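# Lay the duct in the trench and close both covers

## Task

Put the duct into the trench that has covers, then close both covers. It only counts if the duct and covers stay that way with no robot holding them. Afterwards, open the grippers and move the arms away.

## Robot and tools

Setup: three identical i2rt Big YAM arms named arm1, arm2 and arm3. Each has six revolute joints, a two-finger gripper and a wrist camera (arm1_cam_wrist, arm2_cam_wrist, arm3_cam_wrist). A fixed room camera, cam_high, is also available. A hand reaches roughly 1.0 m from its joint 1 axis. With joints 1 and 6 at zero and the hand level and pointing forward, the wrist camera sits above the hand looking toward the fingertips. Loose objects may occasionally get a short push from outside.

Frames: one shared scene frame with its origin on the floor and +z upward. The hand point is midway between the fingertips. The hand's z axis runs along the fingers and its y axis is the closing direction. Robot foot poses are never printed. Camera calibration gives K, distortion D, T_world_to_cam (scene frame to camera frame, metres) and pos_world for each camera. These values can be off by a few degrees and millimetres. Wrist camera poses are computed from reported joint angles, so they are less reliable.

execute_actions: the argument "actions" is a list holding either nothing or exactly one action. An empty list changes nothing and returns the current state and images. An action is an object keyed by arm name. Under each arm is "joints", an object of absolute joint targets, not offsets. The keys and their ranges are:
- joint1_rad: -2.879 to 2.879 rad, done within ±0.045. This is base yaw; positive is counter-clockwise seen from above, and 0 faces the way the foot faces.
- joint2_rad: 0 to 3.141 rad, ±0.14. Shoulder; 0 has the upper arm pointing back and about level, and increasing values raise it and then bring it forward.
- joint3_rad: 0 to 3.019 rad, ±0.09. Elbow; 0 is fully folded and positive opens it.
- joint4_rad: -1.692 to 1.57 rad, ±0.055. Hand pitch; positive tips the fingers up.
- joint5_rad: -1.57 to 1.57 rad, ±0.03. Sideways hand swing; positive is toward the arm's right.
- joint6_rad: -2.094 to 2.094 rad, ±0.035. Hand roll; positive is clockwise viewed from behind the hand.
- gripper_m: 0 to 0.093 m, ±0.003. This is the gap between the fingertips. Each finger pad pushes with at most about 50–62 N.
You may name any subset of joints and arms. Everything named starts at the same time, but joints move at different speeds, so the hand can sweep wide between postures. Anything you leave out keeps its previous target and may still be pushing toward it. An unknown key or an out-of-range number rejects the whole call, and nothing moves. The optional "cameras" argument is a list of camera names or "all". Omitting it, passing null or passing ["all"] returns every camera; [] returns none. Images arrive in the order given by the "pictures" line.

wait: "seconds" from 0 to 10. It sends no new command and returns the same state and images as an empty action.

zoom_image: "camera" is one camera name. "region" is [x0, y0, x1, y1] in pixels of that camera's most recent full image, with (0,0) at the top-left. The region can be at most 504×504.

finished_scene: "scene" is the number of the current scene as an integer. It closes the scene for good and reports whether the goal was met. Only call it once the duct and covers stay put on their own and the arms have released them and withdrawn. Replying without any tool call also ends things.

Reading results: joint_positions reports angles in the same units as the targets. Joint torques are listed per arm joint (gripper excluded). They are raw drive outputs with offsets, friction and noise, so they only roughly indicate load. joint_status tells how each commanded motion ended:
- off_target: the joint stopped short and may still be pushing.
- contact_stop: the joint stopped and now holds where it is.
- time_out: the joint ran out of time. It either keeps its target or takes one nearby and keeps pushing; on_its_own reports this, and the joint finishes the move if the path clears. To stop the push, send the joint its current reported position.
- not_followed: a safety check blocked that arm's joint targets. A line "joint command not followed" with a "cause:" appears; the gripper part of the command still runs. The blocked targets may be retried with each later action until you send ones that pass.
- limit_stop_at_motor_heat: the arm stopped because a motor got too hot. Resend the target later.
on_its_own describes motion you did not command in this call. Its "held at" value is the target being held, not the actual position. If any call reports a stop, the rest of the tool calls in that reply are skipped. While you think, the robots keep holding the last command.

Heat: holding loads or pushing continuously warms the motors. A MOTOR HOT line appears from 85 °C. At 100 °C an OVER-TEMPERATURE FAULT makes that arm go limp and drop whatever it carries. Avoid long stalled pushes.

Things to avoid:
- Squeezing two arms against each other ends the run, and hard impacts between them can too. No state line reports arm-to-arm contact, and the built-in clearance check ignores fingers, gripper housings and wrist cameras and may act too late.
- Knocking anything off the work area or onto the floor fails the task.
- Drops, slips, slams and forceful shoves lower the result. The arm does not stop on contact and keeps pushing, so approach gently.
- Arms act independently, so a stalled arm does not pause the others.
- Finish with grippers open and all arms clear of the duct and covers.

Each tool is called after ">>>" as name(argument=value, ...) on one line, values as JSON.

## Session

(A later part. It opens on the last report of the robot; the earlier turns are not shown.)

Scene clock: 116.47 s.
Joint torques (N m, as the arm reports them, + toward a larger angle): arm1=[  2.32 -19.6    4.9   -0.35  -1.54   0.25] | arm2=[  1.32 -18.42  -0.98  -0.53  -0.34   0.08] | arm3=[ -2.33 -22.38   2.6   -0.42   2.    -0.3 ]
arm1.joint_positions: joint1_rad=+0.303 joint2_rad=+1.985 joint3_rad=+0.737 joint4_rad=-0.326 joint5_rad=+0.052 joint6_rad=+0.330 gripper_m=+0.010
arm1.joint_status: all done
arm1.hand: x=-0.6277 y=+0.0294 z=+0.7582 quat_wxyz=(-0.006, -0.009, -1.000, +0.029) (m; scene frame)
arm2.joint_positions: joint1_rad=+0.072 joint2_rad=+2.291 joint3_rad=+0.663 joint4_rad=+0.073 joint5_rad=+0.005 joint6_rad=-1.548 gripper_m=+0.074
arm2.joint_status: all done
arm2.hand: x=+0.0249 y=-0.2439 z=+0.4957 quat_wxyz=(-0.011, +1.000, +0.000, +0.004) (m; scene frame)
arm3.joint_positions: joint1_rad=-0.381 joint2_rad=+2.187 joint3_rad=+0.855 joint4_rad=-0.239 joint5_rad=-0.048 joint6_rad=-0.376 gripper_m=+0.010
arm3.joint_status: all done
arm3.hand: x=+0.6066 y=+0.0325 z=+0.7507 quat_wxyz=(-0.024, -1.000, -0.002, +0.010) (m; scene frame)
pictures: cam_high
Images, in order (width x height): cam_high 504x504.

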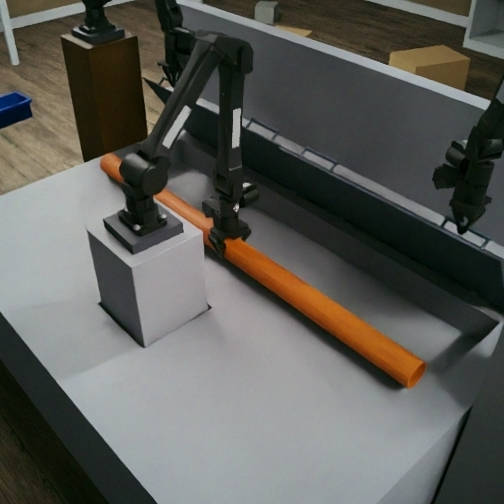

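>>> execute_actions(actions=[{"arm2": {"joints": {"joint1_rad": 0.097, "joint2_rad": 2.125, "joint3_rad": 0.815, "joint4_rad": 0.045, "joint6_rad": -1.525}}}], cameras=["cam_high"])

Scene clock: 120.90 s.
Joint torques (N m, as the arm reports them, + toward a larger angle): arm1=[  2.4  -19.67   4.88  -0.37  -1.54   0.25] | arm2=[  1.42 -19.62   3.21   0.79  -0.35   0.14] | arm3=[ -2.49 -22.44   2.62  -0.45   2.    -0.31]
arm1.joint_positions: joint1_rad=+0.303 joint2_rad=+1.985 joint3_rad=+0.737 joint4_rad=-0.326 joint5_rad=+0.052 joint6_rad=+0.330 gripper_m=+0.010
arm1.joint_status: not commanded
arm1.hand: x=-0.6277 y=+0.0294 z=+0.7582 quat_wxyz=(-0.006, -0.009, -1.000, +0.029) (m; scene frame)
arm2.joint_positions: joint1_rad=+0.091 joint2_rad=+2.191 joint3_rad=+0.791 joint4_rad=+0.041 joint5_rad=+0.004 joint6_rad=-1.529 gripper_m=+0.074
arm2.joint_status: all done
arm2.hand: x=+0.0142 y=-0.1353 z=+0.5356 quat_wxyz=(-0.109, +0.994, +0.001, -0.001) (m; scene frame)
arm3.joint_positions: joint1_rad=-0.381 joint2_rad=+2.187 joint3_rad=+0.855 joint4_rad=-0.239 joint5_rad=-0.048 joint6_rad=-0.376 gripper_m=+0.010
arm3.joint_status: not commanded
arm3.hand: x=+0.6066 y=+0.0325 z=+0.7507 quat_wxyz=(-0.024, -1.000, -0.002, +0.010) (m; scene frame)
pictures: cam_high
Images, in order (width x height): cam_high 504x504.

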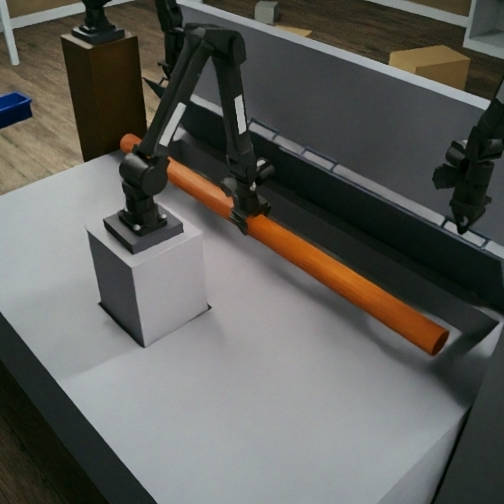

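>>> execute_actions(actions=[{"arm2": {"joints": {"joint2_rad": 2.28, "joint3_rad": 1.0, "joint4_rad": 0.1}}}], cameras=["cam_high"])

Scene clock: 123.57 s.
Joint torques (N m, as the arm reports them, + toward a larger angle): arm1=[  2.4  -19.67   4.91  -0.35  -1.54   0.26] | arm2=[  1.09 -21.89   3.11   1.64  -0.37   0.14] | arm3=[ -2.34 -22.32   2.6   -0.45   2.    -0.3 ]
arm1.joint_positions: joint1_rad=+0.303 joint2_rad=+1.985 joint3_rad=+0.737 joint4_rad=-0.326 joint5_rad=+0.052 joint6_rad=+0.330 gripper_m=+0.010
arm1.joint_status: not commanded
arm1.hand: x=-0.6277 y=+0.0294 z=+0.7582 quat_wxyz=(-0.006, -0.009, -1.000, +0.029) (m; scene frame)
arm2.joint_positions: joint1_rad=+0.091 joint2_rad=+2.345 joint3_rad=+0.977 joint4_rad=+0.067 joint5_rad=+0.004 joint6_rad=-1.529 gripper_m=+0.074
arm2.joint_status: all done
arm2.hand: x=+0.0115 y=-0.0708 z=+0.4964 quat_wxyz=(-0.138, +0.990, +0.001, -0.002) (m; scene frame)
arm3.joint_positions: joint1_rad=-0.381 joint2_rad=+2.187 joint3_rad=+0.855 joint4_rad=-0.239 joint5_rad=-0.048 joint6_rad=-0.376 gripper_m=+0.010
arm3.joint_status: not commanded
arm3.hand: x=+0.6066 y=+0.0325 z=+0.7507 quat_wxyz=(-0.024, -1.000, -0.002, +0.010) (m; scene frame)
pictures: cam_high
Images, in order (width x height): cam_high 504x504.

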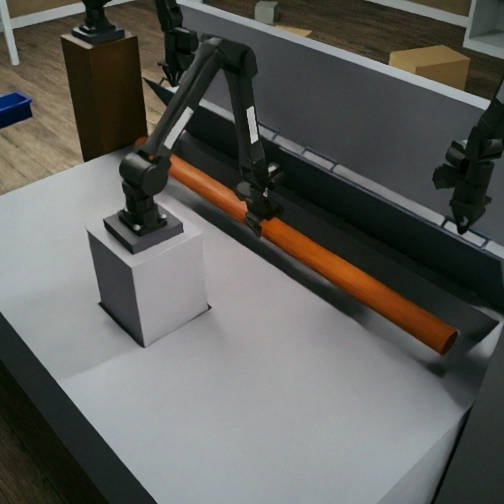

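>>> zoom_image(camera="cam_high", region=[380, 280, 504, 404])

>>> zoom_image(camera="cam_high", region=[90, 100, 214, 224])

Region (380, 280, 504, 404) of cam_high's 504x504 image, scaled by 4.065, with more detail than that image has.

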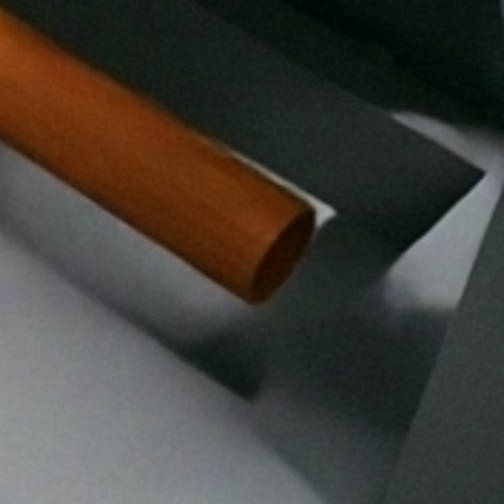

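Region (90, 100, 214, 224) of cam_high's 504x504 image, scaled by 4.065, with more detail than that image has.

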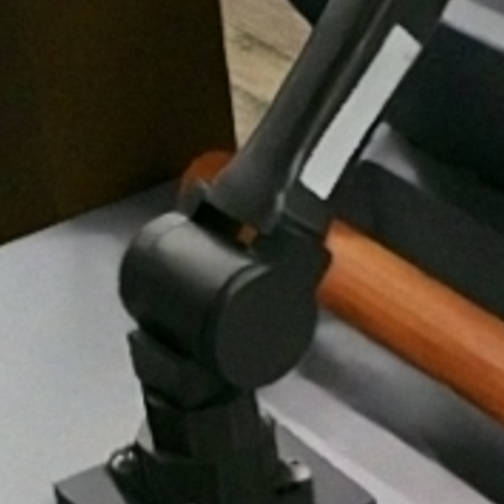

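>>> execute_actions(actions=[{"arm2": {"joints": {"joint2_rad": 2.405, "joint3_rad": 1.075, "joint4_rad": 0.115}}}], cameras=["cam_high", "arm1_cam_wrist"])

Scene clock: 127.87 s.
Joint torques (N m, as the arm reports them, + toward a larger angle): arm1=[  2.41 -19.61   4.88  -0.37  -1.54   0.26] | arm2=[  1.29 -22.6    2.72   1.64  -0.4    0.12] | arm3=[ -2.38 -22.43   2.57  -0.45   2.01  -0.3 ]
arm1.joint_positions: joint1_rad=+0.303 joint2_rad=+1.985 joint3_rad=+0.737 joint4_rad=-0.326 joint5_rad=+0.052 joint6_rad=+0.330 gripper_m=+0.010
arm1.joint_status: not commanded
arm1.hand: x=-0.6277 y=+0.0294 z=+0.7582 quat_wxyz=(-0.006, -0.009, -1.000, +0.029) (m; scene frame)
arm2.joint_positions: joint1_rad=+0.091 joint2_rad=+2.470 joint3_rad=+1.051 joint4_rad=+0.081 joint5_rad=+0.004 joint6_rad=-1.529 gripper_m=+0.074
arm2.joint_status: all done
arm2.hand: x=+0.0118 y=-0.0731 z=+0.4498 quat_wxyz=(-0.120, +0.993, +0.001, -0.001) (m; scene frame)
arm3.joint_positions: joint1_rad=-0.381 joint2_rad=+2.187 joint3_rad=+0.855 joint4_rad=-0.239 joint5_rad=-0.048 joint6_rad=-0.376 gripper_m=+0.010
arm3.joint_status: not commanded
arm3.hand: x=+0.6066 y=+0.0325 z=+0.7507 quat_wxyz=(-0.024, -1.000, -0.002, +0.010) (m; scene frame)
pictures: arm1_cam_wrist, cam_high
camera_calibration (this result's frames):
arm1_cam_wrist: T_world_to_cam=[[-0.00304881, -0.998073, 0.0619782, -0.0171363], [-0.815295, 0.0383689, 0.577773, -0.945089], [-0.579037, -0.048769, -0.813841, 0.383059], [0, 0, 0, 1]] pos_world=[-0.548774, 0.0378402, 0.858858]
Images, in order (width x height): arm1_cam_wrist 504x504, cam_high 504x504.

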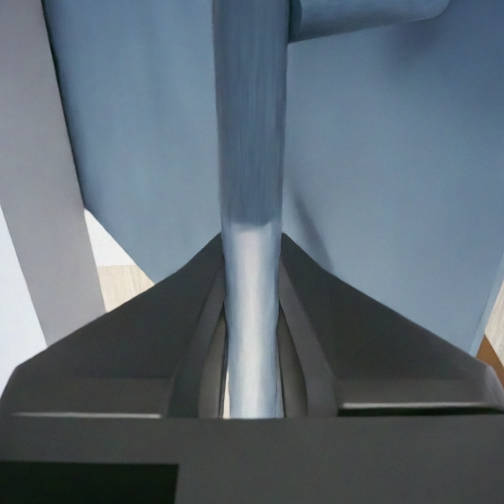

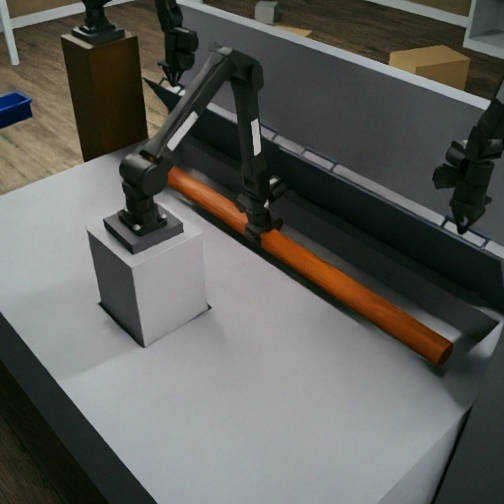

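>>> execute_actions(actions=[{"arm2": {"joints": {"joint2_rad": 2.482, "joint3_rad": 1.172, "joint4_rad": -0.003}}}], cameras=["cam_high"])

Scene clock: 130.47 s.
Joint torques (N m, as the arm reports them, + toward a larger angle): arm1=[  2.36 -19.79   4.88  -0.34  -1.55   0.25] | arm2=[  1.02 -23.29   3.09   0.25  -0.34   0.1 ] | arm3=[ -2.46 -22.42   2.56  -0.47   2.01  -0.31]
arm1.joint_positions: joint1_rad=+0.303 joint2_rad=+1.985 joint3_rad=+0.737 joint4_rad=-0.326 joint5_rad=+0.052 joint6_rad=+0.330 gripper_m=+0.010
arm1.joint_status: not commanded
arm1.hand: x=-0.6277 y=+0.0294 z=+0.7582 quat_wxyz=(-0.006, -0.009, -1.000, +0.029) (m; scene frame)
arm2.joint_positions: joint1_rad=+0.091 joint2_rad=+2.537 joint3_rad=+1.148 joint4_rad=+0.001 joint5_rad=+0.004 joint6_rad=-1.529 gripper_m=+0.074
arm2.joint_status: all done
arm2.hand: x=+0.0115 y=-0.0629 z=+0.4260 quat_wxyz=(-0.094, +0.996, +0.001, +0.000) (m; scene frame)
arm3.joint_positions: joint1_rad=-0.381 joint2_rad=+2.187 joint3_rad=+0.855 joint4_rad=-0.239 joint5_rad=-0.048 joint6_rad=-0.376 gripper_m=+0.010
arm3.joint_status: not commanded
arm3.hand: x=+0.6066 y=+0.0325 z=+0.7507 quat_wxyz=(-0.024, -1.000, -0.002, +0.010) (m; scene frame)
pictures: cam_high
Images, in order (width x height): cam_high 504x504.

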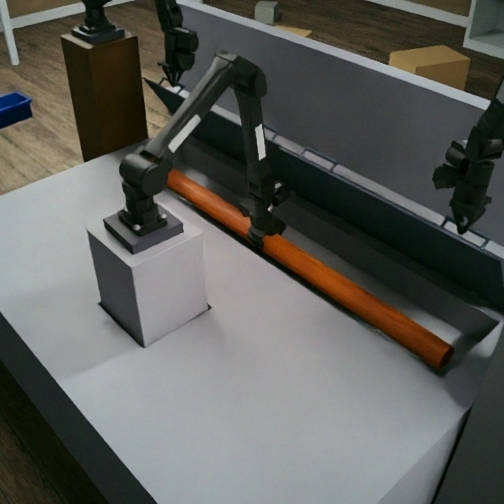

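>>> execute_actions(actions=[{"arm2": {"joints": {"joint2_rad": 2.555, "joint3_rad": 1.252, "joint4_rad": -0.075}}}], cameras=["cam_high"])

Scene clock: 132.63 s.
Joint torques (N m, as the arm reports them, + toward a larger angle): arm1=[  2.36 -19.69   4.87  -0.35  -1.53   0.26] | arm2=[  1.32 -23.72   3.17  -0.09  -0.35   0.11] | arm3=[ -2.27 -22.4    2.61  -0.44   2.01  -0.31]
arm1.joint_positions: joint1_rad=+0.303 joint2_rad=+1.985 joint3_rad=+0.737 joint4_rad=-0.326 joint5_rad=+0.052 joint6_rad=+0.330 gripper_m=+0.010
arm1.joint_status: not commanded
arm1.hand: x=-0.6277 y=+0.0294 z=+0.7582 quat_wxyz=(-0.006, -0.009, -1.000, +0.029) (m; scene frame)
arm2.joint_positions: joint1_rad=+0.091 joint2_rad=+2.614 joint3_rad=+1.227 joint4_rad=-0.069 joint5_rad=+0.004 joint6_rad=-1.529 gripper_m=+0.074
arm2.joint_status: all done
arm2.hand: x=+0.0117 y=-0.0667 z=+0.3965 quat_wxyz=(-0.061, +0.998, +0.001, +0.001) (m; scene frame)
arm3.joint_positions: joint1_rad=-0.381 joint2_rad=+2.187 joint3_rad=+0.855 joint4_rad=-0.239 joint5_rad=-0.048 joint6_rad=-0.376 gripper_m=+0.010
arm3.joint_status: not commanded
arm3.hand: x=+0.6066 y=+0.0325 z=+0.7507 quat_wxyz=(-0.024, -1.000, -0.002, +0.010) (m; scene frame)
pictures: cam_high
Images, in order (width x height): cam_high 504x504.

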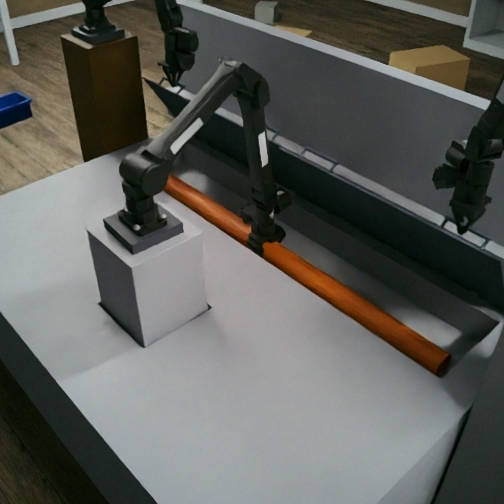

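>>> execute_actions(actions=[{"arm2": {"joints": {"joint2_rad": 2.612, "joint3_rad": 1.308, "joint4_rad": -0.105}}}], cameras=["cam_high"])

Scene clock: 135.40 s.
Joint torques (N m, as the arm reports them, + toward a larger angle): arm1=[  2.39 -19.74   4.88  -0.36  -1.54   0.26] | arm2=[  1.11 -23.7    2.94  -0.09  -0.35   0.11] | arm3=[ -2.44 -22.3    2.57  -0.45   2.    -0.31]
arm1.joint_positions: joint1_rad=+0.303 joint2_rad=+1.985 joint3_rad=+0.737 joint4_rad=-0.326 joint5_rad=+0.052 joint6_rad=+0.330 gripper_m=+0.010
arm1.joint_status: not commanded
arm1.hand: x=-0.6277 y=+0.0294 z=+0.7582 quat_wxyz=(-0.006, -0.009, -1.000, +0.029) (m; scene frame)
arm2.joint_positions: joint1_rad=+0.091 joint2_rad=+2.666 joint3_rad=+1.285 joint4_rad=-0.096 joint5_rad=+0.004 joint6_rad=-1.529 gripper_m=+0.074
arm2.joint_status: all done
arm2.hand: x=+0.0117 y=-0.0634 z=+0.3774 quat_wxyz=(-0.050, +0.999, +0.001, +0.002) (m; scene frame)
arm3.joint_positions: joint1_rad=-0.381 joint2_rad=+2.187 joint3_rad=+0.855 joint4_rad=-0.239 joint5_rad=-0.048 joint6_rad=-0.376 gripper_m=+0.010
arm3.joint_status: not commanded
arm3.hand: x=+0.6066 y=+0.0325 z=+0.7507 quat_wxyz=(-0.024, -1.000, -0.002, +0.010) (m; scene frame)
pictures: cam_high
Images, in order (width x height): cam_high 504x504.

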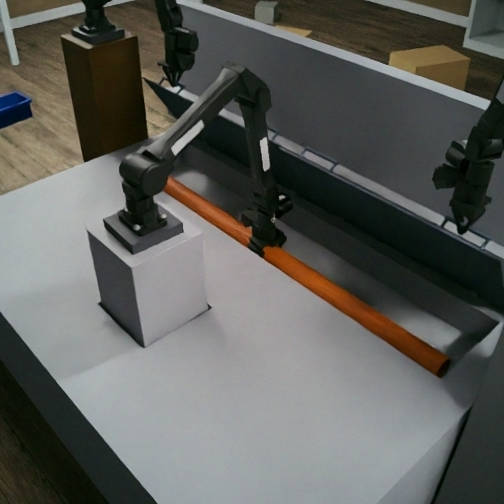

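>>> execute_actions(actions=[], cameras=["arm2_cam_wrist","cam_high"])

Scene clock: 141.97 s.
Joint torques (N m, as the arm reports them, + toward a larger angle): arm1=[  2.4  -19.68   4.88  -0.32  -1.54   0.25] | arm2=[  1.31 -23.43   2.97  -0.19  -0.35   0.1 ] | arm3=[ -2.49 -22.37   2.58  -0.42   2.01  -0.3 ]
arm1.joint_positions: joint1_rad=+0.303 joint2_rad=+1.985 joint3_rad=+0.737 joint4_rad=-0.326 joint5_rad=+0.052 joint6_rad=+0.330 gripper_m=+0.010
arm1.joint_status: not commanded
arm1.hand: x=-0.6277 y=+0.0294 z=+0.7582 quat_wxyz=(-0.006, -0.009, -1.000, +0.029) (m; scene frame)
arm2.joint_positions: joint1_rad=+0.091 joint2_rad=+2.666 joint3_rad=+1.285 joint4_rad=-0.096 joint5_rad=+0.004 joint6_rad=-1.529 gripper_m=+0.074
arm2.joint_status: all done
arm2.hand: x=+0.0117 y=-0.0634 z=+0.3774 quat_wxyz=(-0.050, +0.999, +0.001, +0.002) (m; scene frame)
arm3.joint_positions: joint1_rad=-0.381 joint2_rad=+2.187 joint3_rad=+0.855 joint4_rad=-0.239 joint5_rad=-0.048 joint6_rad=-0.376 gripper_m=+0.010
arm3.joint_status: not commanded
arm3.hand: x=+0.6066 y=+0.0325 z=+0.7507 quat_wxyz=(-0.024, -1.000, -0.002, +0.010) (m; scene frame)
pictures: arm2_cam_wrist, cam_high
camera_calibration (this result's frames):
arm2_cam_wrist: T_world_to_cam=[[-0.00147482, 0.997054, 0.0766943, 0.0317476], [0.814188, -0.0433315, 0.578982, -0.222459], [0.580599, 0.0632975, -0.811725, 0.427288], [0, 0, 0, 1]] pos_world=[-0.066913, -0.0683398, 0.473206]
Images, in order (width x height): arm2_cam_wrist 504x504, cam_high 504x504.

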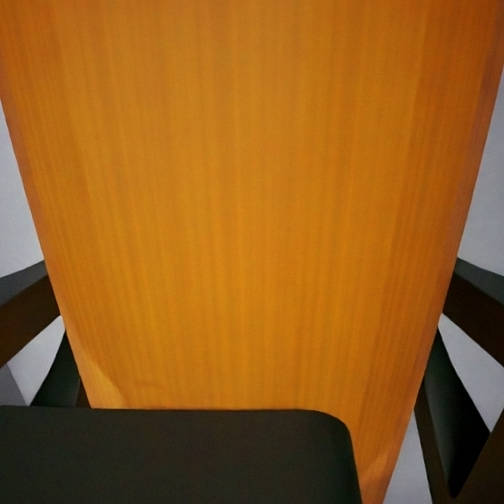

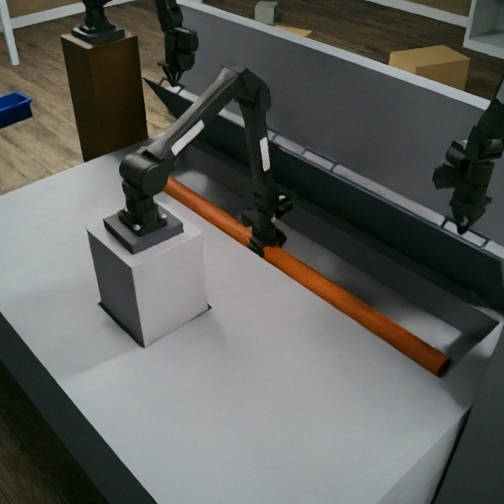

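>>> execute_actions(actions=[{"arm2":{"joints":{"joint2_rad":2.655,"joint3_rad":1.345,"joint4_rad":-0.105}}}], cameras=[])

Scene clock: 143.37 s.
Joint torques (N m, as the arm reports them, + toward a larger angle): arm1=[  2.23 -19.75   4.89  -0.38  -1.55   0.25] | arm2=[  1.38 -21.91   3.56  -0.05  -0.33   0.1 ] | arm3=[ -2.34 -22.37   2.58  -0.4    2.01  -0.3 ]
arm1.joint_positions: joint1_rad=+0.303 joint2_rad=+1.985 joint3_rad=+0.737 joint4_rad=-0.326 joint5_rad=+0.052 joint6_rad=+0.330 gripper_m=+0.010
arm1.joint_status: not commanded
arm1.hand: x=-0.6277 y=+0.0294 z=+0.7582 quat_wxyz=(-0.006, -0.009, -1.000, +0.029) (m; scene frame)
arm2.joint_positions: joint1_rad=+0.091 joint2_rad=+2.692 joint3_rad=+1.313 joint4_rad=-0.097 joint5_rad=+0.004 joint6_rad=-1.530 gripper_m=+0.074
arm2.joint_status: all done
arm2.hand: x=+0.0115 y=-0.0593 z=+0.3682 quat_wxyz=(-0.051, +0.999, +0.001, +0.002) (m; scene frame)
arm3.joint_positions: joint1_rad=-0.381 joint2_rad=+2.187 joint3_rad=+0.855 joint4_rad=-0.239 joint5_rad=-0.048 joint6_rad=-0.376 gripper_m=+0.010
arm3.joint_status: not commanded
arm3.hand: x=+0.6066 y=+0.0325 z=+0.7507 quat_wxyz=(-0.024, -1.000, -0.002, +0.010) (m; scene frame)
pictures: none
No camera images: the call's "cameras" was empty. Leave "cameras" out to get every camera's image.

>>> execute_actions(actions=[{"arm2":{"joints":{"joint2_rad":2.685,"joint3_rad":1.36}}}], cameras=["cam_high"])

Scene clock: 144.40 s.
Joint torques (N m, as the arm reports them, + toward a larger angle): arm1=[  2.28 -19.72   4.89  -0.36  -1.54   0.26] | arm2=[  1.35 -19.41   4.43   0.19  -0.33   0.11] | arm3=[ -2.45 -22.48   2.57  -0.44   2.01  -0.31]
arm1.joint_positions: joint1_rad=+0.303 joint2_rad=+1.985 joint3_rad=+0.737 joint4_rad=-0.326 joint5_rad=+0.052 joint6_rad=+0.330 gripper_m=+0.010
arm1.joint_status: not commanded
arm1.hand: x=-0.6277 y=+0.0294 z=+0.7582 quat_wxyz=(-0.006, -0.009, -1.000, +0.029) (m; scene frame)
arm2.joint_positions: joint1_rad=+0.091 joint2_rad=+2.693 joint3_rad=+1.316 joint4_rad=-0.102 joint5_rad=+0.004 joint6_rad=-1.530 gripper_m=+0.074
arm2.joint_status: all done
arm2.hand: x=+0.0115 y=-0.0593 z=+0.3678 quat_wxyz=(-0.049, +0.999, +0.001, +0.002) (m; scene frame)
arm3.joint_positions: joint1_rad=-0.381 joint2_rad=+2.187 joint3_rad=+0.855 joint4_rad=-0.239 joint5_rad=-0.048 joint6_rad=-0.376 gripper_m=+0.010
arm3.joint_status: not commanded
arm3.hand: x=+0.6066 y=+0.0325 z=+0.7507 quat_wxyz=(-0.024, -1.000, -0.002, +0.010) (m; scene frame)
pictures: cam_high
Images, in order (width x height): cam_high 504x504.

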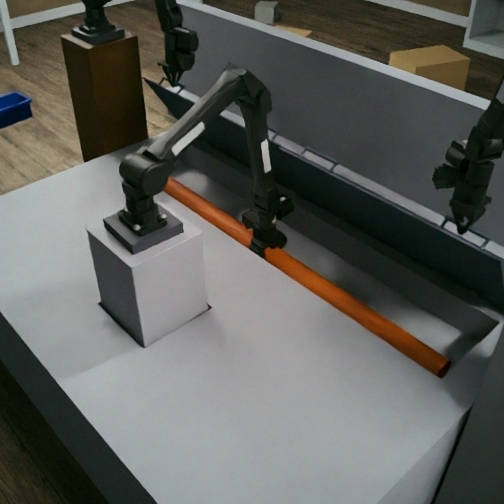

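The duct is resting on the trench floor, since z has stopped changing and the torque dropped. Releasing it now.

>>> execute_actions(actions=[{"arm2":{"joints":{"joint2_rad":2.675,"joint3_rad":1.33,"joint4_rad":-0.102,"gripper_m":0.093}}}], cameras=["arm2_cam_wrist"])

>>> execute_actions(actions=[{"arm2":{"joints":{"joint2_rad":2.595,"joint3_rad":1.293,"joint4_rad":-0.14}}}], cameras=["cam_high"])

Scene clock: 146.27 s.
Joint torques (N m, as the arm reports them, + toward a larger angle): arm1=[  2.27 -19.73   4.9   -0.36  -1.55   0.26] | arm2=[  1.36 -20.68   2.24   0.2   -0.32   0.09] | arm3=[ -2.35 -22.39   2.57  -0.43   2.    -0.3 ]
arm1.joint_positions: joint1_rad=+0.303 joint2_rad=+1.985 joint3_rad=+0.737 joint4_rad=-0.326 joint5_rad=+0.052 joint6_rad=+0.330 gripper_m=+0.010
arm1.joint_status: not commanded
arm1.hand: x=-0.6277 y=+0.0294 z=+0.7582 quat_wxyz=(-0.006, -0.009, -1.000, +0.029) (m; scene frame)
arm2.joint_positions: joint1_rad=+0.091 joint2_rad=+2.692 joint3_rad=+1.321 joint4_rad=-0.102 joint5_rad=+0.004 joint6_rad=-1.530 gripper_m=+0.093
arm2.joint_status: all done
arm2.hand: x=+0.0113 y=-0.0561 z=+0.3685 quat_wxyz=(-0.052, +0.999, +0.001, +0.002) (m; scene frame)
arm3.joint_positions: joint1_rad=-0.381 joint2_rad=+2.187 joint3_rad=+0.855 joint4_rad=-0.239 joint5_rad=-0.048 joint6_rad=-0.376 gripper_m=+0.010
arm3.joint_status: not commanded
arm3.hand: x=+0.6066 y=+0.0325 z=+0.7507 quat_wxyz=(-0.024, -1.000, -0.002, +0.010) (m; scene frame)
pictures: arm2_cam_wrist
camera_calibration (this result's frames):
arm2_cam_wrist: T_world_to_cam=[[-0.00224747, 0.996815, 0.0797157, 0.0239708], [0.814474, -0.0444263, 0.578497, -0.216606], [0.580196, 0.0662265, -0.81178, 0.420015], [0, 0, 0, 1]] pos_world=[-0.0672169, -0.0613336, 0.464355]
Images, in order (width x height): arm2_cam_wrist 504x504.

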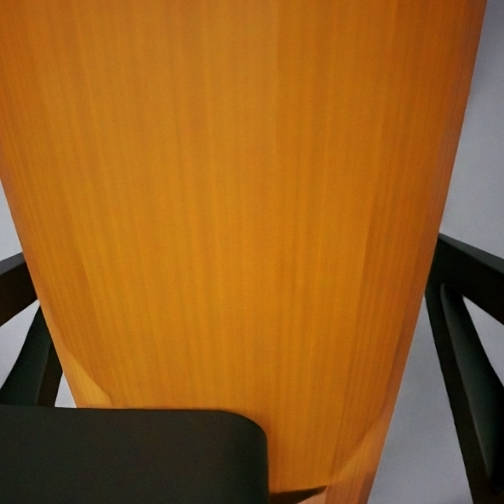

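Scene clock: 147.43 s.
Joint torques (N m, as the arm reports them, + toward a larger angle): arm1=[  2.32 -19.73   4.85  -0.32  -1.54   0.26] | arm2=[  0.95 -20.86   2.13  -0.21  -0.31   0.09] | arm3=[ -2.32 -22.46   2.61  -0.43   2.    -0.31]
arm1.joint_positions: joint1_rad=+0.303 joint2_rad=+1.985 joint3_rad=+0.737 joint4_rad=-0.326 joint5_rad=+0.052 joint6_rad=+0.330 gripper_m=+0.010
arm1.joint_status: not commanded
arm1.hand: x=-0.6277 y=+0.0294 z=+0.7582 quat_wxyz=(-0.006, -0.009, -1.000, +0.029) (m; scene frame)
arm2.joint_positions: joint1_rad=+0.091 joint2_rad=+2.619 joint3_rad=+1.291 joint4_rad=-0.128 joint5_rad=+0.004 joint6_rad=-1.530 gripper_m=+0.093
arm2.joint_status: all done
arm2.hand: x=+0.0106 y=-0.0444 z=+0.3995 quat_wxyz=(-0.061, +0.998, +0.001, +0.001) (m; scene frame)
arm3.joint_positions: joint1_rad=-0.381 joint2_rad=+2.187 joint3_rad=+0.855 joint4_rad=-0.239 joint5_rad=-0.048 joint6_rad=-0.376 gripper_m=+0.010
arm3.joint_status: not commanded
arm3.hand: x=+0.6066 y=+0.0325 z=+0.7507 quat_wxyz=(-0.024, -1.000, -0.002, +0.010) (m; scene frame)
pictures: cam_high
Images, in order (width x height): cam_high 504x504.

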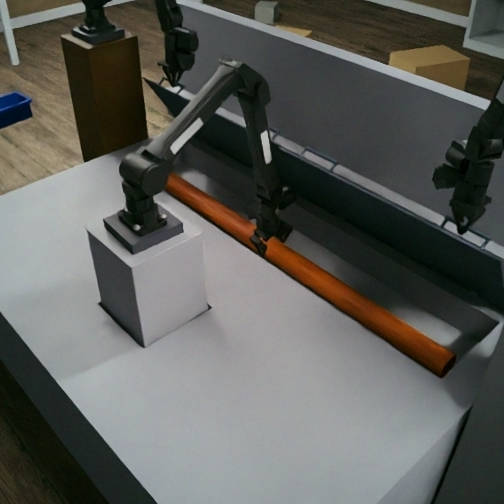

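>>> execute_actions(actions=[{"arm2":{"joints":{"joint2_rad":2.478,"joint3_rad":1.15,"joint4_rad":-0.07}}}], cameras=["cam_high"])

Scene clock: 149.17 s.
Joint torques (N m, as the arm reports them, + toward a larger angle): arm1=[  2.32 -19.69   4.9   -0.33  -1.54   0.26] | arm2=[  1.59 -19.5    1.5    1.04  -0.29   0.11] | arm3=[ -2.27 -22.47   2.59  -0.46   2.    -0.3 ]
arm1.joint_positions: joint1_rad=+0.303 joint2_rad=+1.985 joint3_rad=+0.737 joint4_rad=-0.326 joint5_rad=+0.052 joint6_rad=+0.330 gripper_m=+0.010
arm1.joint_status: not commanded
arm1.hand: x=-0.6277 y=+0.0294 z=+0.7582 quat_wxyz=(-0.006, -0.009, -1.000, +0.029) (m; scene frame)
arm2.joint_positions: joint1_rad=+0.091 joint2_rad=+2.495 joint3_rad=+1.152 joint4_rad=-0.088 joint5_rad=+0.004 joint6_rad=-1.530 gripper_m=+0.093
arm2.joint_status: all done
arm2.hand: x=+0.0113 y=-0.0629 z=+0.4428 quat_wxyz=(-0.073, +0.997, +0.001, +0.001) (m; scene frame)
arm3.joint_positions: joint1_rad=-0.381 joint2_rad=+2.187 joint3_rad=+0.855 joint4_rad=-0.239 joint5_rad=-0.048 joint6_rad=-0.376 gripper_m=+0.010
arm3.joint_status: not commanded
arm3.hand: x=+0.6066 y=+0.0325 z=+0.7507 quat_wxyz=(-0.024, -1.000, -0.002, +0.010) (m; scene frame)
pictures: cam_high
Images, in order (width x height): cam_high 504x504.

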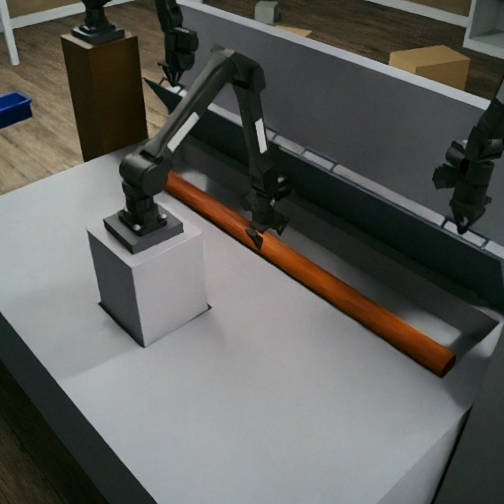

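>>> execute_actions(actions=[{"arm2":{"joints":{"joint2_rad":2.375,"joint3_rad":1.03,"joint4_rad":-0.02,"gripper_m":0.03}}}], cameras=[])

>>> execute_actions(actions=[{"arm2":{"joints":{"joint2_rad":2.23,"joint3_rad":0.84,"joint4_rad":0.0}}}], cameras=[])

>>> execute_actions(actions=[{"arm2":{"joints":{"joint2_rad":1.95,"joint3_rad":0.55,"joint4_rad":-0.08}}}], cameras=["cam_high"])

Scene clock: 151.83 s.
Joint torques (N m, as the arm reports them, + toward a larger angle): arm1=[  2.4  -19.77   4.89  -0.34  -1.55   0.26] | arm2=[  1.25 -18.77   1.88   1.15  -0.33   0.13] | arm3=[ -2.33 -22.52   2.6   -0.47   2.    -0.31]
arm1.joint_positions: joint1_rad=+0.303 joint2_rad=+1.985 joint3_rad=+0.737 joint4_rad=-0.326 joint5_rad=+0.052 joint6_rad=+0.330 gripper_m=+0.010
arm1.joint_status: not commanded
arm1.hand: x=-0.6277 y=+0.0294 z=+0.7582 quat_wxyz=(-0.006, -0.009, -1.000, +0.029) (m; scene frame)
arm2.joint_positions: joint1_rad=+0.091 joint2_rad=+2.396 joint3_rad=+1.029 joint4_rad=-0.040 joint5_rad=+0.004 joint6_rad=-1.530 gripper_m=+0.030
arm2.joint_status: all done
arm2.hand: x=+0.0121 y=-0.0850 z=+0.4747 quat_wxyz=(-0.085, +0.996, +0.001, +0.000) (m; scene frame)
arm3.joint_positions: joint1_rad=-0.381 joint2_rad=+2.187 joint3_rad=+0.855 joint4_rad=-0.239 joint5_rad=-0.048 joint6_rad=-0.376 gripper_m=+0.010
arm3.joint_status: not commanded
arm3.hand: x=+0.6066 y=+0.0325 z=+0.7507 quat_wxyz=(-0.024, -1.000, -0.002, +0.010) (m; scene frame)
pictures: none
No camera images: the call's "cameras" was empty. Leave "cameras" out to get every camera's image.

Scene clock: 152.70 s.
Joint torques (N m, as the arm reports them, + toward a larger angle): arm1=[  2.47 -19.64   4.9   -0.33  -1.55   0.26] | arm2=[  1.34 -15.85   1.49   1.05  -0.3    0.11] | arm3=[ -2.42 -22.32   2.55  -0.43   2.    -0.31]
arm1.joint_positions: joint1_rad=+0.303 joint2_rad=+1.985 joint3_rad=+0.737 joint4_rad=-0.326 joint5_rad=+0.052 joint6_rad=+0.330 gripper_m=+0.010
arm1.joint_status: not commanded
arm1.hand: x=-0.6277 y=+0.0294 z=+0.7582 quat_wxyz=(-0.006, -0.009, -1.000, +0.029) (m; scene frame)
arm2.joint_positions: joint1_rad=+0.091 joint2_rad=+2.242 joint3_rad=+0.841 joint4_rad=-0.019 joint5_rad=+0.004 joint6_rad=-1.530 gripper_m=+0.030
arm2.joint_status: all done
arm2.hand: x=+0.0142 y=-0.1364 z=+0.5187 quat_wxyz=(-0.079, +0.997, +0.001, +0.000) (m; scene frame)
arm3.joint_positions: joint1_rad=-0.381 joint2_rad=+2.187 joint3_rad=+0.855 joint4_rad=-0.239 joint5_rad=-0.048 joint6_rad=-0.376 gripper_m=+0.010
arm3.joint_status: not commanded
arm3.hand: x=+0.6066 y=+0.0325 z=+0.7507 quat_wxyz=(-0.024, -1.000, -0.002, +0.010) (m; scene frame)
pictures: none
No camera images: the call's "cameras" was empty. Leave "cameras" out to get every camera's image.

Scene clock: 153.70 s.
Joint torques (N m, as the arm reports them, + toward a larger angle): arm1=[  2.32 -19.67   4.85  -0.35  -1.54   0.25] | arm2=[  1.65 -11.59   1.05  -0.34  -0.33   0.1 ] | arm3=[ -2.35 -22.41   2.55  -0.43   2.01  -0.3 ]
arm1.joint_positions: joint1_rad=+0.303 joint2_rad=+1.985 joint3_rad=+0.737 joint4_rad=-0.326 joint5_rad=+0.052 joint6_rad=+0.330 gripper_m=+0.010
arm1.joint_status: not commanded
arm1.hand: x=-0.6277 y=+0.0294 z=+0.7582 quat_wxyz=(-0.006, -0.009, -1.000, +0.029) (m; scene frame)
arm2.joint_positions: joint1_rad=+0.091 joint2_rad=+1.959 joint3_rad=+0.551 joint4_rad=-0.065 joint5_rad=+0.004 joint6_rad=-1.530 gripper_m=+0.030
arm2.joint_status: all done
arm2.hand: x=+0.0182 y=-0.2355 z=+0.5862 quat_wxyz=(-0.052, +0.999, +0.001, +0.001) (m; scene frame)
arm3.joint_positions: joint1_rad=-0.381 joint2_rad=+2.187 joint3_rad=+0.855 joint4_rad=-0.239 joint5_rad=-0.048 joint6_rad=-0.376 gripper_m=+0.010
arm3.joint_status: not commanded
arm3.hand: x=+0.6066 y=+0.0325 z=+0.7507 quat_wxyz=(-0.024, -1.000, -0.002, +0.010) (m; scene frame)
pictures: cam_high
Images, in order (width x height): cam_high 504x504.

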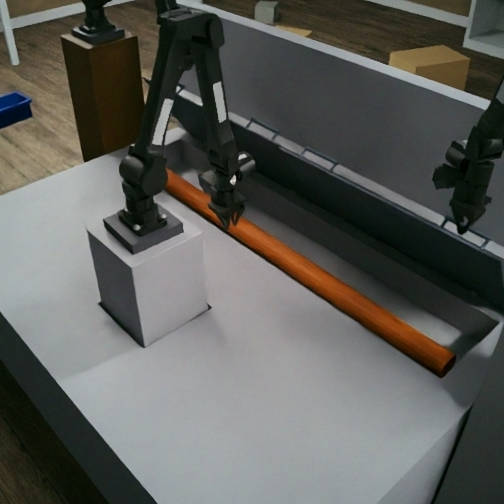

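>>> zoom_image(camera="cam_high", region=[340, 230, 504, 420])

>>> execute_actions(actions=[{"arm1":{"joints":{"joint1_rad":0.18,"joint2_rad":2.03,"joint3_rad":0.725,"joint4_rad":-0.216,"joint6_rad":0.18}},"arm3":{"joints":{"joint1_rad":-0.278,"joint2_rad":2.225,"joint3_rad":0.835,"joint4_rad":-0.12,"joint6_rad":-0.262}},"arm2":{"joints":{"joint2_rad":1.6,"joint3_rad":0.3,"joint4_rad":-0.25}}}], cameras=["cam_high"])

Region (340, 230, 504, 420) of cam_high's 504x504 image, scaled by 2.653, with more detail than that image has; it fills the left 435 columns of this view, and the rest is white.

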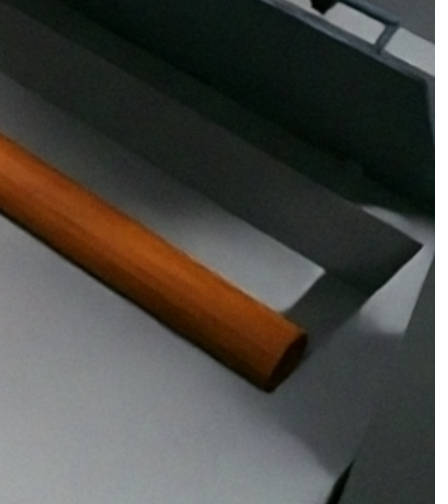

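Scene clock: 156.63 s.
Joint torques (N m, as the arm reports them, + toward a larger angle): arm1=[  3.02 -18.87   1.91   0.54  -0.99   0.04] | arm2=[ 1.37 -7.64  2.31 -0.33 -0.32  0.12] | arm3=[ -3.41 -21.42   0.54   0.27   1.32  -0.2 ]
arm1.joint_positions: joint1_rad=+0.145 joint2_rad=+2.079 joint3_rad=+0.721 joint4_rad=-0.217 joint5_rad=+0.035 joint6_rad=+0.174 gripper_m=+0.010
arm1.joint_status: all done
arm1.hand: x=-0.6280 y=-0.0251 z=+0.7258 quat_wxyz=(+0.000, -0.010, -1.000, +0.021) (m; scene frame)
arm2.joint_positions: joint1_rad=+0.091 joint2_rad=+1.610 joint3_rad=+0.293 joint4_rad=-0.238 joint5_rad=+0.004 joint6_rad=-1.530 gripper_m=+0.030
arm2.joint_status: all done
arm2.hand: x=+0.0227 y=-0.3454 z=+0.6426 quat_wxyz=(-0.011, +1.000, +0.001, +0.003) (m; scene frame)
arm3.joint_positions: joint1_rad=-0.239 joint2_rad=+2.277 joint3_rad=+0.837 joint4_rad=-0.118 joint5_rad=-0.032 joint6_rad=-0.239 gripper_m=+0.010
arm3.joint_status: all done
arm3.hand: x=+0.6060 y=-0.0209 z=+0.7174 quat_wxyz=(-0.015, -1.000, -0.005, +0.011) (m; scene frame)
pictures: cam_high
Images, in order (width x height): cam_high 504x504.

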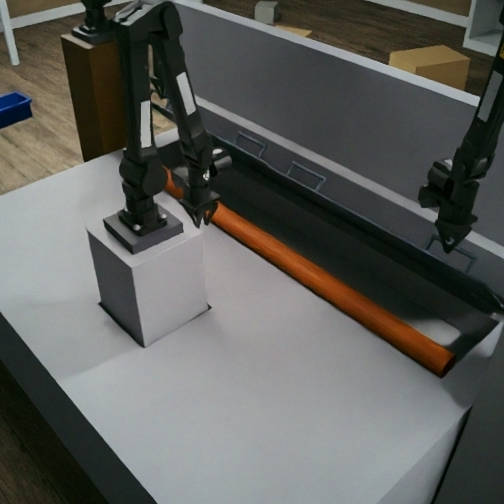

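>>> execute_actions(actions=[{"arm1":{"joints":{"joint1_rad":0.03,"joint2_rad":2.165,"joint3_rad":0.748,"joint4_rad":-0.10,"joint6_rad":0.03}},"arm3":{"joints":{"joint1_rad":-0.135,"joint2_rad":2.345,"joint3_rad":0.862,"joint4_rad":-0.02,"joint6_rad":-0.118}},"arm2":{"joints":{"joint2_rad":1.2,"joint3_rad":0.3,"joint4_rad":0.2}}}], cameras=[])

>>> execute_actions(actions=[{"arm1":{"joints":{"joint1_rad":-0.115,"joint2_rad":2.355,"joint3_rad":0.835,"joint4_rad":0.018,"joint6_rad":-0.122}},"arm3":{"joints":{"joint1_rad":0.005,"joint2_rad":2.52,"joint3_rad":0.958,"joint4_rad":0.075,"joint6_rad":0.027}}}], cameras=["cam_high"])

Scene clock: 170.77 s.
Joint torques (N m, as the arm reports them, + toward a larger angle): arm1=[  2.67 -19.96   1.04   0.23  -0.64  -0.01] | arm2=[ 1.5  -5.83  5.91  2.46 -0.31  0.19] | arm3=[ -2.59 -22.39  -0.45   0.11   0.76  -0.13]
arm1.joint_positions: joint1_rad=+0.000 joint2_rad=+2.218 joint3_rad=+0.743 joint4_rad=-0.094 joint5_rad=+0.024 joint6_rad=+0.028 gripper_m=+0.010
arm1.joint_status: all done
arm1.hand: x=-0.6291 y=-0.0734 z=+0.6826 quat_wxyz=(+0.000, -0.010, -1.000, +0.016) (m; scene frame)
arm2.joint_positions: joint1_rad=+0.091 joint2_rad=+1.204 joint3_rad=+0.293 joint4_rad=+0.171 joint5_rad=+0.004 joint6_rad=-1.530 gripper_m=+0.030
arm2.joint_status: all done
arm2.hand: x=+0.0153 y=-0.1855 z=+0.7938 quat_wxyz=(-0.407, +0.914, +0.001, -0.014) (m; scene frame)
arm3.joint_positions: joint1_rad=-0.105 joint2_rad=+2.405 joint3_rad=+0.867 joint4_rad=-0.014 joint5_rad=-0.019 joint6_rad=-0.103 gripper_m=+0.010
arm3.joint_status: all done
arm3.hand: x=+0.6059 y=-0.0685 z=+0.6743 quat_wxyz=(-0.010, -1.000, -0.004, +0.011) (m; scene frame)
pictures: none
No camera images: the call's "cameras" was empty. Leave "cameras" out to get every camera's image.

Scene clock: 171.83 s.
Joint torques (N m, as the arm reports them, + toward a larger angle): arm1=[  2.19 -22.33  -0.71   0.56  -0.38  -0.06] | arm2=[ 1.39 -5.49  5.94  2.39 -0.29  0.17] | arm3=[ -2.15 -24.71  -1.72   0.23   0.47  -0.05]
arm1.joint_positions: joint1_rad=-0.143 joint2_rad=+2.425 joint3_rad=+0.837 joint4_rad=+0.018 joint5_rad=+0.016 joint6_rad=-0.117 gripper_m=+0.010
arm1.joint_status: all done
arm1.hand: x=-0.6287 y=-0.1216 z=+0.6176 quat_wxyz=(+0.002, -0.008, -1.000, +0.012) (m; scene frame)
arm2.joint_positions: joint1_rad=+0.091 joint2_rad=+1.204 joint3_rad=+0.293 joint4_rad=+0.171 joint5_rad=+0.004 joint6_rad=-1.530 gripper_m=+0.030
arm2.joint_status: not commanded
arm2.hand: x=+0.0153 y=-0.1855 z=+0.7938 quat_wxyz=(-0.407, +0.914, +0.001, -0.014) (m; scene frame)
arm3.joint_positions: joint1_rad=+0.029 joint2_rad=+2.599 joint3_rad=+0.970 joint4_rad=+0.078 joint5_rad=-0.012 joint6_rad=+0.033 gripper_m=+0.010
arm3.joint_status: all done
arm3.hand: x=+0.6053 y=-0.1165 z=+0.6083 quat_wxyz=(-0.008, -1.000, -0.003, +0.011) (m; scene frame)
pictures: cam_high
Images, in order (width x height): cam_high 504x504.

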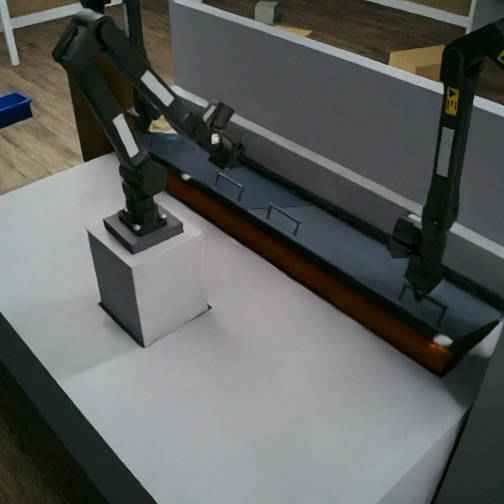

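>>> execute_actions(actions=[{"arm1":{"joints":{"joint1_rad":-0.21,"joint2_rad":2.525,"joint3_rad":0.95,"joint4_rad":0.09,"joint6_rad":-0.215}},"arm3":{"joints":{"joint1_rad":0.095,"joint2_rad":2.675,"joint3_rad":1.09,"joint4_rad":0.118,"joint6_rad":0.118}}}], cameras=[])

>>> execute_actions(actions=[{"arm1":{"joints":{"joint1_rad":-0.25,"joint2_rad":2.648,"joint3_rad":1.045,"joint4_rad":0.125,"joint6_rad":-0.25}},"arm3":{"joints":{"joint1_rad":0.135,"joint2_rad":2.79,"joint3_rad":1.2,"joint4_rad":0.133,"joint6_rad":0.152}}}], cameras=["cam_high"])

Scene clock: 174.67 s.
Joint torques (N m, as the arm reports them, + toward a larger angle): arm1=[  1.56 -24.66  -1.25   0.85   0.    -0.14] | arm2=[ 1.14 -5.6   5.91  2.41 -0.26  0.12] | arm3=[ -0.95 -26.23  -1.76   0.6    0.11   0.05]
arm1.joint_positions: joint1_rad=-0.223 joint2_rad=+2.605 joint3_rad=+0.953 joint4_rad=+0.083 joint5_rad=+0.005 joint6_rad=-0.201 gripper_m=+0.010
arm1.joint_status: all done
arm1.hand: x=-0.6274 y=-0.1486 z=+0.5567 quat_wxyz=(+0.000, -0.006, -1.000, +0.006) (m; scene frame)
arm2.joint_positions: joint1_rad=+0.091 joint2_rad=+1.204 joint3_rad=+0.293 joint4_rad=+0.171 joint5_rad=+0.004 joint6_rad=-1.530 gripper_m=+0.030
arm2.joint_status: not commanded
arm2.hand: x=+0.0153 y=-0.1855 z=+0.7938 quat_wxyz=(-0.407, +0.914, +0.001, -0.014) (m; scene frame)
arm3.joint_positions: joint1_rad=+0.106 joint2_rad=+2.765 joint3_rad=+1.099 joint4_rad=+0.113 joint5_rad=-0.004 joint6_rad=+0.114 gripper_m=+0.010
arm3.joint_status: all done
arm3.hand: x=+0.6042 y=-0.1436 z=+0.5482 quat_wxyz=(-0.004, -1.000, -0.001, +0.010) (m; scene frame)
pictures: none
No camera images: the call's "cameras" was empty. Leave "cameras" out to get every camera's image.

Scene clock: 175.57 s.
Joint torques (N m, as the arm reports them, + toward a larger angle): arm1=[  0.7  -25.07  -1.54   1.08   0.07  -0.16] | arm2=[ 1.05 -5.2   5.87  2.49 -0.26  0.16] | arm3=[ -0.22 -26.6   -1.48   0.9    0.02   0.06]
arm1.joint_positions: joint1_rad=-0.254 joint2_rad=+2.727 joint3_rad=+1.046 joint4_rad=+0.113 joint5_rad=+0.002 joint6_rad=-0.233 gripper_m=+0.010
arm1.joint_status: all done
arm1.hand: x=-0.6265 y=-0.1599 z=+0.5131 quat_wxyz=(-0.001, -0.006, -1.000, +0.005) (m; scene frame)
arm2.joint_positions: joint1_rad=+0.091 joint2_rad=+1.204 joint3_rad=+0.293 joint4_rad=+0.171 joint5_rad=+0.004 joint6_rad=-1.530 gripper_m=+0.030
arm2.joint_status: not commanded
arm2.hand: x=+0.0153 y=-0.1855 z=+0.7938 quat_wxyz=(-0.407, +0.914, +0.001, -0.014) (m; scene frame)
arm3.joint_positions: joint1_rad=+0.138 joint2_rad=+2.880 joint3_rad=+1.204 joint4_rad=+0.123 joint5_rad=-0.001 joint6_rad=+0.146 gripper_m=+0.010
arm3.joint_status: all done
arm3.hand: x=+0.6034 y=-0.1551 z=+0.5047 quat_wxyz=(-0.003, -1.000, -0.001, +0.010) (m; scene frame)
pictures: cam_high
Images, in order (width x height): cam_high 504x504.

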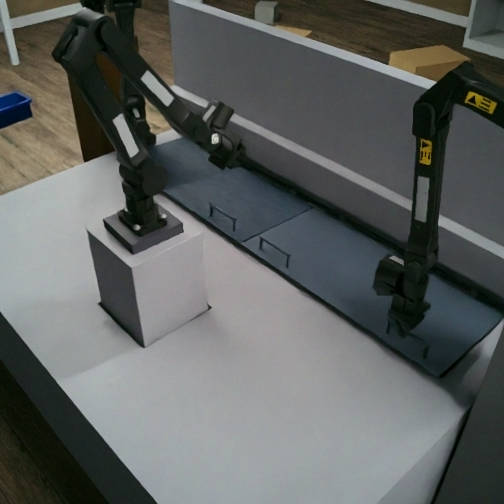

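>>> execute_actions(actions=[{"arm1":{"joints":{"joint1_rad":-0.265,"joint2_rad":2.705,"joint3_rad":1.089,"joint4_rad":0.145,"joint6_rad":-0.255}},"arm3":{"joints":{"joint1_rad":0.153,"joint2_rad":2.845,"joint3_rad":1.25,"joint4_rad":0.148,"joint6_rad":0.163}}}], cameras=[])

>>> execute_actions(actions=[{"arm1":{"joints":{"joint2_rad":2.745}},"arm3":{"joints":{"joint2_rad":2.89}}}], cameras=[])

Scene clock: 177.63 s.
Joint torques (N m, as the arm reports them, + toward a larger angle): arm1=[  0.74 -24.39  -0.87   1.3    0.1   -0.16] | arm2=[ 1.27 -5.42  5.84  2.4  -0.29  0.14] | arm3=[  0.47 -25.69  -1.     1.25  -0.14   0.07]
arm1.joint_positions: joint1_rad=-0.262 joint2_rad=+2.775 joint3_rad=+1.085 joint4_rad=+0.127 joint5_rad=+0.001 joint6_rad=-0.241 gripper_m=+0.010
arm1.joint_status: all done
arm1.hand: x=-0.6259 y=-0.1630 z=+0.4952 quat_wxyz=(-0.003, -0.006, -1.000, +0.005) (m; scene frame)
arm2.joint_positions: joint1_rad=+0.091 joint2_rad=+1.204 joint3_rad=+0.293 joint4_rad=+0.171 joint5_rad=+0.004 joint6_rad=-1.530 gripper_m=+0.030
arm2.joint_status: not commanded
arm2.hand: x=+0.0153 y=-0.1855 z=+0.7938 quat_wxyz=(-0.407, +0.914, +0.001, -0.014) (m; scene frame)
arm3.joint_positions: joint1_rad=+0.148 joint2_rad=+2.927 joint3_rad=+1.249 joint4_rad=+0.129 joint5_rad=+0.003 joint6_rad=+0.156 gripper_m=+0.010
arm3.joint_status: all done
arm3.hand: x=+0.6029 y=-0.1583 z=+0.4867 quat_wxyz=(-0.002, -1.000, -0.001, +0.012) (m; scene frame)
pictures: none
No camera images: the call's "cameras" was empty. Leave "cameras" out to get every camera's image.

Scene clock: 178.17 s.
Joint torques (N m, as the arm reports them, + toward a larger angle): arm1=[  0.39 -20.73  -1.27   1.1    0.11  -0.15] | arm2=[ 1.22 -5.52  5.9   2.48 -0.27  0.16] | arm3=[  0.42 -21.97  -1.16   1.17  -0.14   0.07]
arm1.joint_positions: joint1_rad=-0.262 joint2_rad=+2.783 joint3_rad=+1.088 joint4_rad=+0.132 joint5_rad=+0.001 joint6_rad=-0.241 gripper_m=+0.010
arm1.joint_status: all done
arm1.hand: x=-0.6270 y=-0.1629 z=+0.4925 quat_wxyz=(-0.003, -0.006, -1.000, +0.005) (m; scene frame)
arm2.joint_positions: joint1_rad=+0.091 joint2_rad=+1.204 joint3_rad=+0.293 joint4_rad=+0.171 joint5_rad=+0.004 joint6_rad=-1.530 gripper_m=+0.030
arm2.joint_status: not commanded
arm2.hand: x=+0.0153 y=-0.1855 z=+0.7938 quat_wxyz=(-0.407, +0.914, +0.001, -0.014) (m; scene frame)
arm3.joint_positions: joint1_rad=+0.148 joint2_rad=+2.931 joint3_rad=+1.250 joint4_rad=+0.132 joint5_rad=+0.003 joint6_rad=+0.156 gripper_m=+0.010
arm3.joint_status: all done
arm3.hand: x=+0.6040 y=-0.1582 z=+0.4854 quat_wxyz=(-0.002, -1.000, -0.001, +0.012) (m; scene frame)
pictures: none
No camera images: the call's "cameras" was empty. Leave "cameras" out to get every camera's image.

>>> execute_actions(actions=[{"arm1":{"joints":{"joint2_rad":2.775}},"arm3":{"joints":{"joint2_rad":2.92}}}], cameras=[])

>>> execute_actions(actions=[{"arm1":{"joints":{"joint2_rad":2.795}},"arm3":{"joints":{"joint2_rad":2.943}}}], cameras=["cam_high"])

Scene clock: 179.97 s.
Joint torques (N m, as the arm reports them, + toward a larger angle): arm1=[  0.42 -17.89  -1.3    1.09   0.1   -0.15] | arm2=[ 1.44 -5.46  5.88  2.48 -0.29  0.18] | arm3=[  0.41 -19.37  -1.11   1.15  -0.14   0.07]
arm1.joint_positions: joint1_rad=-0.262 joint2_rad=+2.784 joint3_rad=+1.088 joint4_rad=+0.132 joint5_rad=+0.001 joint6_rad=-0.241 gripper_m=+0.010
arm1.joint_status: all done
arm1.hand: x=-0.6275 y=-0.1628 z=+0.4923 quat_wxyz=(-0.003, -0.006, -1.000, +0.005) (m; scene frame)
arm2.joint_positions: joint1_rad=+0.091 joint2_rad=+1.204 joint3_rad=+0.293 joint4_rad=+0.171 joint5_rad=+0.004 joint6_rad=-1.530 gripper_m=+0.030
arm2.joint_status: not commanded
arm2.hand: x=+0.0153 y=-0.1855 z=+0.7938 quat_wxyz=(-0.407, +0.914, +0.001, -0.014) (m; scene frame)
arm3.joint_positions: joint1_rad=+0.148 joint2_rad=+2.932 joint3_rad=+1.250 joint4_rad=+0.132 joint5_rad=+0.003 joint6_rad=+0.156 gripper_m=+0.010
arm3.joint_status: all done
arm3.hand: x=+0.6046 y=-0.1581 z=+0.4850 quat_wxyz=(-0.002, -1.000, -0.001, +0.011) (m; scene frame)
pictures: none
No camera images: the call's "cameras" was empty. Leave "cameras" out to get every camera's image.

Scene clock: 180.43 s.
Joint torques (N m, as the arm reports them, + toward a larger angle): arm1=[  0.48 -15.89  -1.3    1.07   0.11  -0.14] | arm2=[ 1.62 -5.41  5.86  2.45 -0.27  0.18] | arm3=[  0.46 -17.3   -1.15   1.15  -0.14   0.06]
arm1.joint_positions: joint1_rad=-0.262 joint2_rad=+2.785 joint3_rad=+1.088 joint4_rad=+0.133 joint5_rad=+0.001 joint6_rad=-0.241 gripper_m=+0.010
arm1.joint_status: all done
arm1.hand: x=-0.6279 y=-0.1627 z=+0.4919 quat_wxyz=(-0.003, -0.006, -1.000, +0.005) (m; scene frame)
arm2.joint_positions: joint1_rad=+0.091 joint2_rad=+1.204 joint3_rad=+0.293 joint4_rad=+0.171 joint5_rad=+0.004 joint6_rad=-1.530 gripper_m=+0.030
arm2.joint_status: not commanded
arm2.hand: x=+0.0153 y=-0.1855 z=+0.7938 quat_wxyz=(-0.407, +0.914, +0.001, -0.014) (m; scene frame)
arm3.joint_positions: joint1_rad=+0.148 joint2_rad=+2.933 joint3_rad=+1.250 joint4_rad=+0.133 joint5_rad=+0.003 joint6_rad=+0.156 gripper_m=+0.010
arm3.joint_status: all done
arm3.hand: x=+0.6051 y=-0.1581 z=+0.4846 quat_wxyz=(-0.001, -1.000, -0.001, +0.011) (m; scene frame)
pictures: cam_high
Images, in order (width x height): cam_high 504x504.

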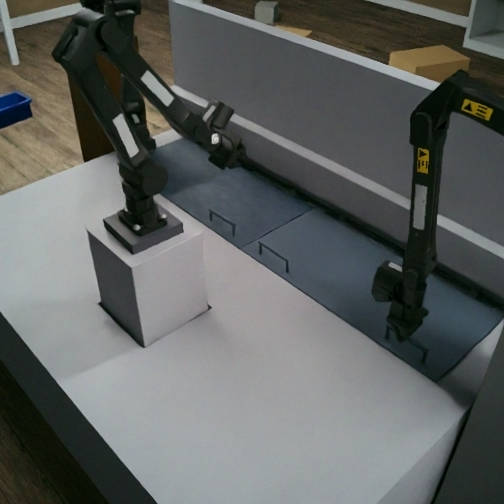

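>>> zoom_image(camera="cam_high", region=[200, 180, 504, 400])

>>> execute_actions(actions=[{"arm1":{"joints":{"joint2_rad":2.775,"gripper_m":0.06}},"arm3":{"joints":{"joint2_rad":2.922,"gripper_m":0.06}}}], cameras=[])

Region (200, 180, 504, 400) of cam_high's 504x504 image, scaled by 1.658, with more detail than that image has; it fills the top 365 rows of this view, and the rest is white.

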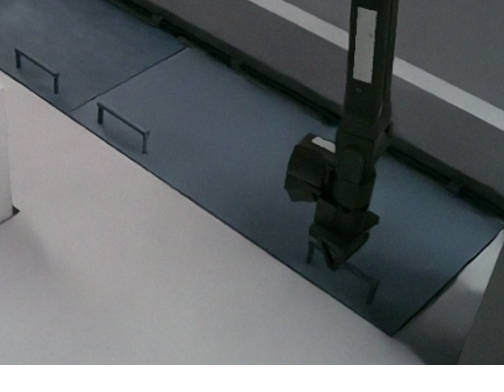

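Scene clock: 182.67 s.
Joint torques (N m, as the arm reports them, + toward a larger angle): arm1=[  0.03 -18.08  -1.25   0.96   0.11  -0.08] | arm2=[ 1.55 -5.37  5.87  2.49 -0.28  0.18] | arm3=[  0.52 -19.11  -1.14   0.95  -0.12   0.07]
arm1.joint_positions: joint1_rad=-0.262 joint2_rad=+2.785 joint3_rad=+1.088 joint4_rad=+0.134 joint5_rad=+0.001 joint6_rad=-0.245 gripper_m=+0.060
arm1.joint_status: all done
arm1.hand: x=-0.6274 y=-0.1628 z=+0.4919 quat_wxyz=(-0.004, -0.004, -1.000, +0.005) (m; scene frame)
arm2.joint_positions: joint1_rad=+0.091 joint2_rad=+1.204 joint3_rad=+0.293 joint4_rad=+0.171 joint5_rad=+0.004 joint6_rad=-1.530 gripper_m=+0.030
arm2.joint_status: not commanded
arm2.hand: x=+0.0153 y=-0.1855 z=+0.7938 quat_wxyz=(-0.407, +0.914, +0.001, -0.014) (m; scene frame)
arm3.joint_positions: joint1_rad=+0.148 joint2_rad=+2.933 joint3_rad=+1.250 joint4_rad=+0.137 joint5_rad=+0.002 joint6_rad=+0.156 gripper_m=+0.060
arm3.joint_status: all done
arm3.hand: x=+0.6041 y=-0.1583 z=+0.4846 quat_wxyz=(-0.002, -1.000, -0.001, +0.013) (m; scene frame)
pictures: none
No camera images: the call's "cameras" was empty. Leave "cameras" out to get every camera's image.

The covers look flush and both grippers have let go. Lifting straight off the handles next.

>>> execute_actions(actions=[{"arm1":{"joints":{"joint1_rad":-0.25,"joint2_rad":2.575,"joint3_rad":0.944,"joint4_rad":0.09}},"arm3":{"joints":{"joint1_rad":0.135,"joint2_rad":2.73,"joint3_rad":1.08,"joint4_rad":0.11}}}], cameras=["cam_high"])

Scene clock: 185.03 s.
Joint torques (N m, as the arm reports them, + toward a larger angle): arm1=[  1.42 -16.43  -0.75   0.52   0.11  -0.1 ] | arm2=[ 1.43 -5.75  5.84  2.42 -0.27  0.16] | arm3=[ -1.09 -17.95  -1.03   0.24  -0.13   0.07]
arm1.joint_positions: joint1_rad=-0.262 joint2_rad=+2.572 joint3_rad=+0.946 joint4_rad=+0.093 joint5_rad=+0.001 joint6_rad=-0.245 gripper_m=+0.060
arm1.joint_status: all done
arm1.hand: x=-0.6170 y=-0.1649 z=+0.5681 quat_wxyz=(-0.017, -0.004, -1.000, +0.009) (m; scene frame)
arm2.joint_positions: joint1_rad=+0.091 joint2_rad=+1.204 joint3_rad=+0.293 joint4_rad=+0.171 joint5_rad=+0.004 joint6_rad=-1.530 gripper_m=+0.030
arm2.joint_status: not commanded
arm2.hand: x=+0.0153 y=-0.1855 z=+0.7938 quat_wxyz=(-0.407, +0.914, +0.001, -0.014) (m; scene frame)
arm3.joint_positions: joint1_rad=+0.148 joint2_rad=+2.725 joint3_rad=+1.083 joint4_rad=+0.114 joint5_rad=+0.002 joint6_rad=+0.156 gripper_m=+0.060
arm3.joint_status: all done
arm3.hand: x=+0.5946 y=-0.1596 z=+0.5626 quat_wxyz=(-0.004, -1.000, -0.001, +0.023) (m; scene frame)
pictures: cam_high
Images, in order (width x height): cam_high 504x504.

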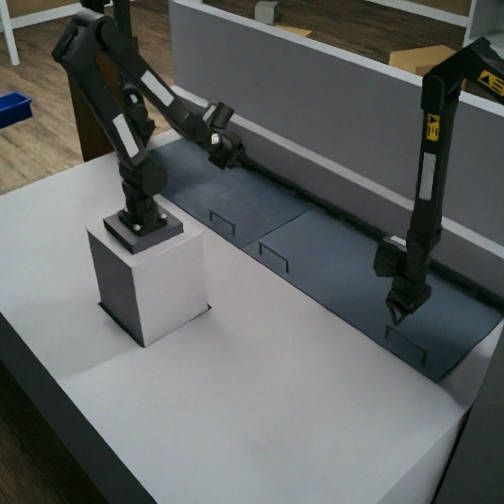

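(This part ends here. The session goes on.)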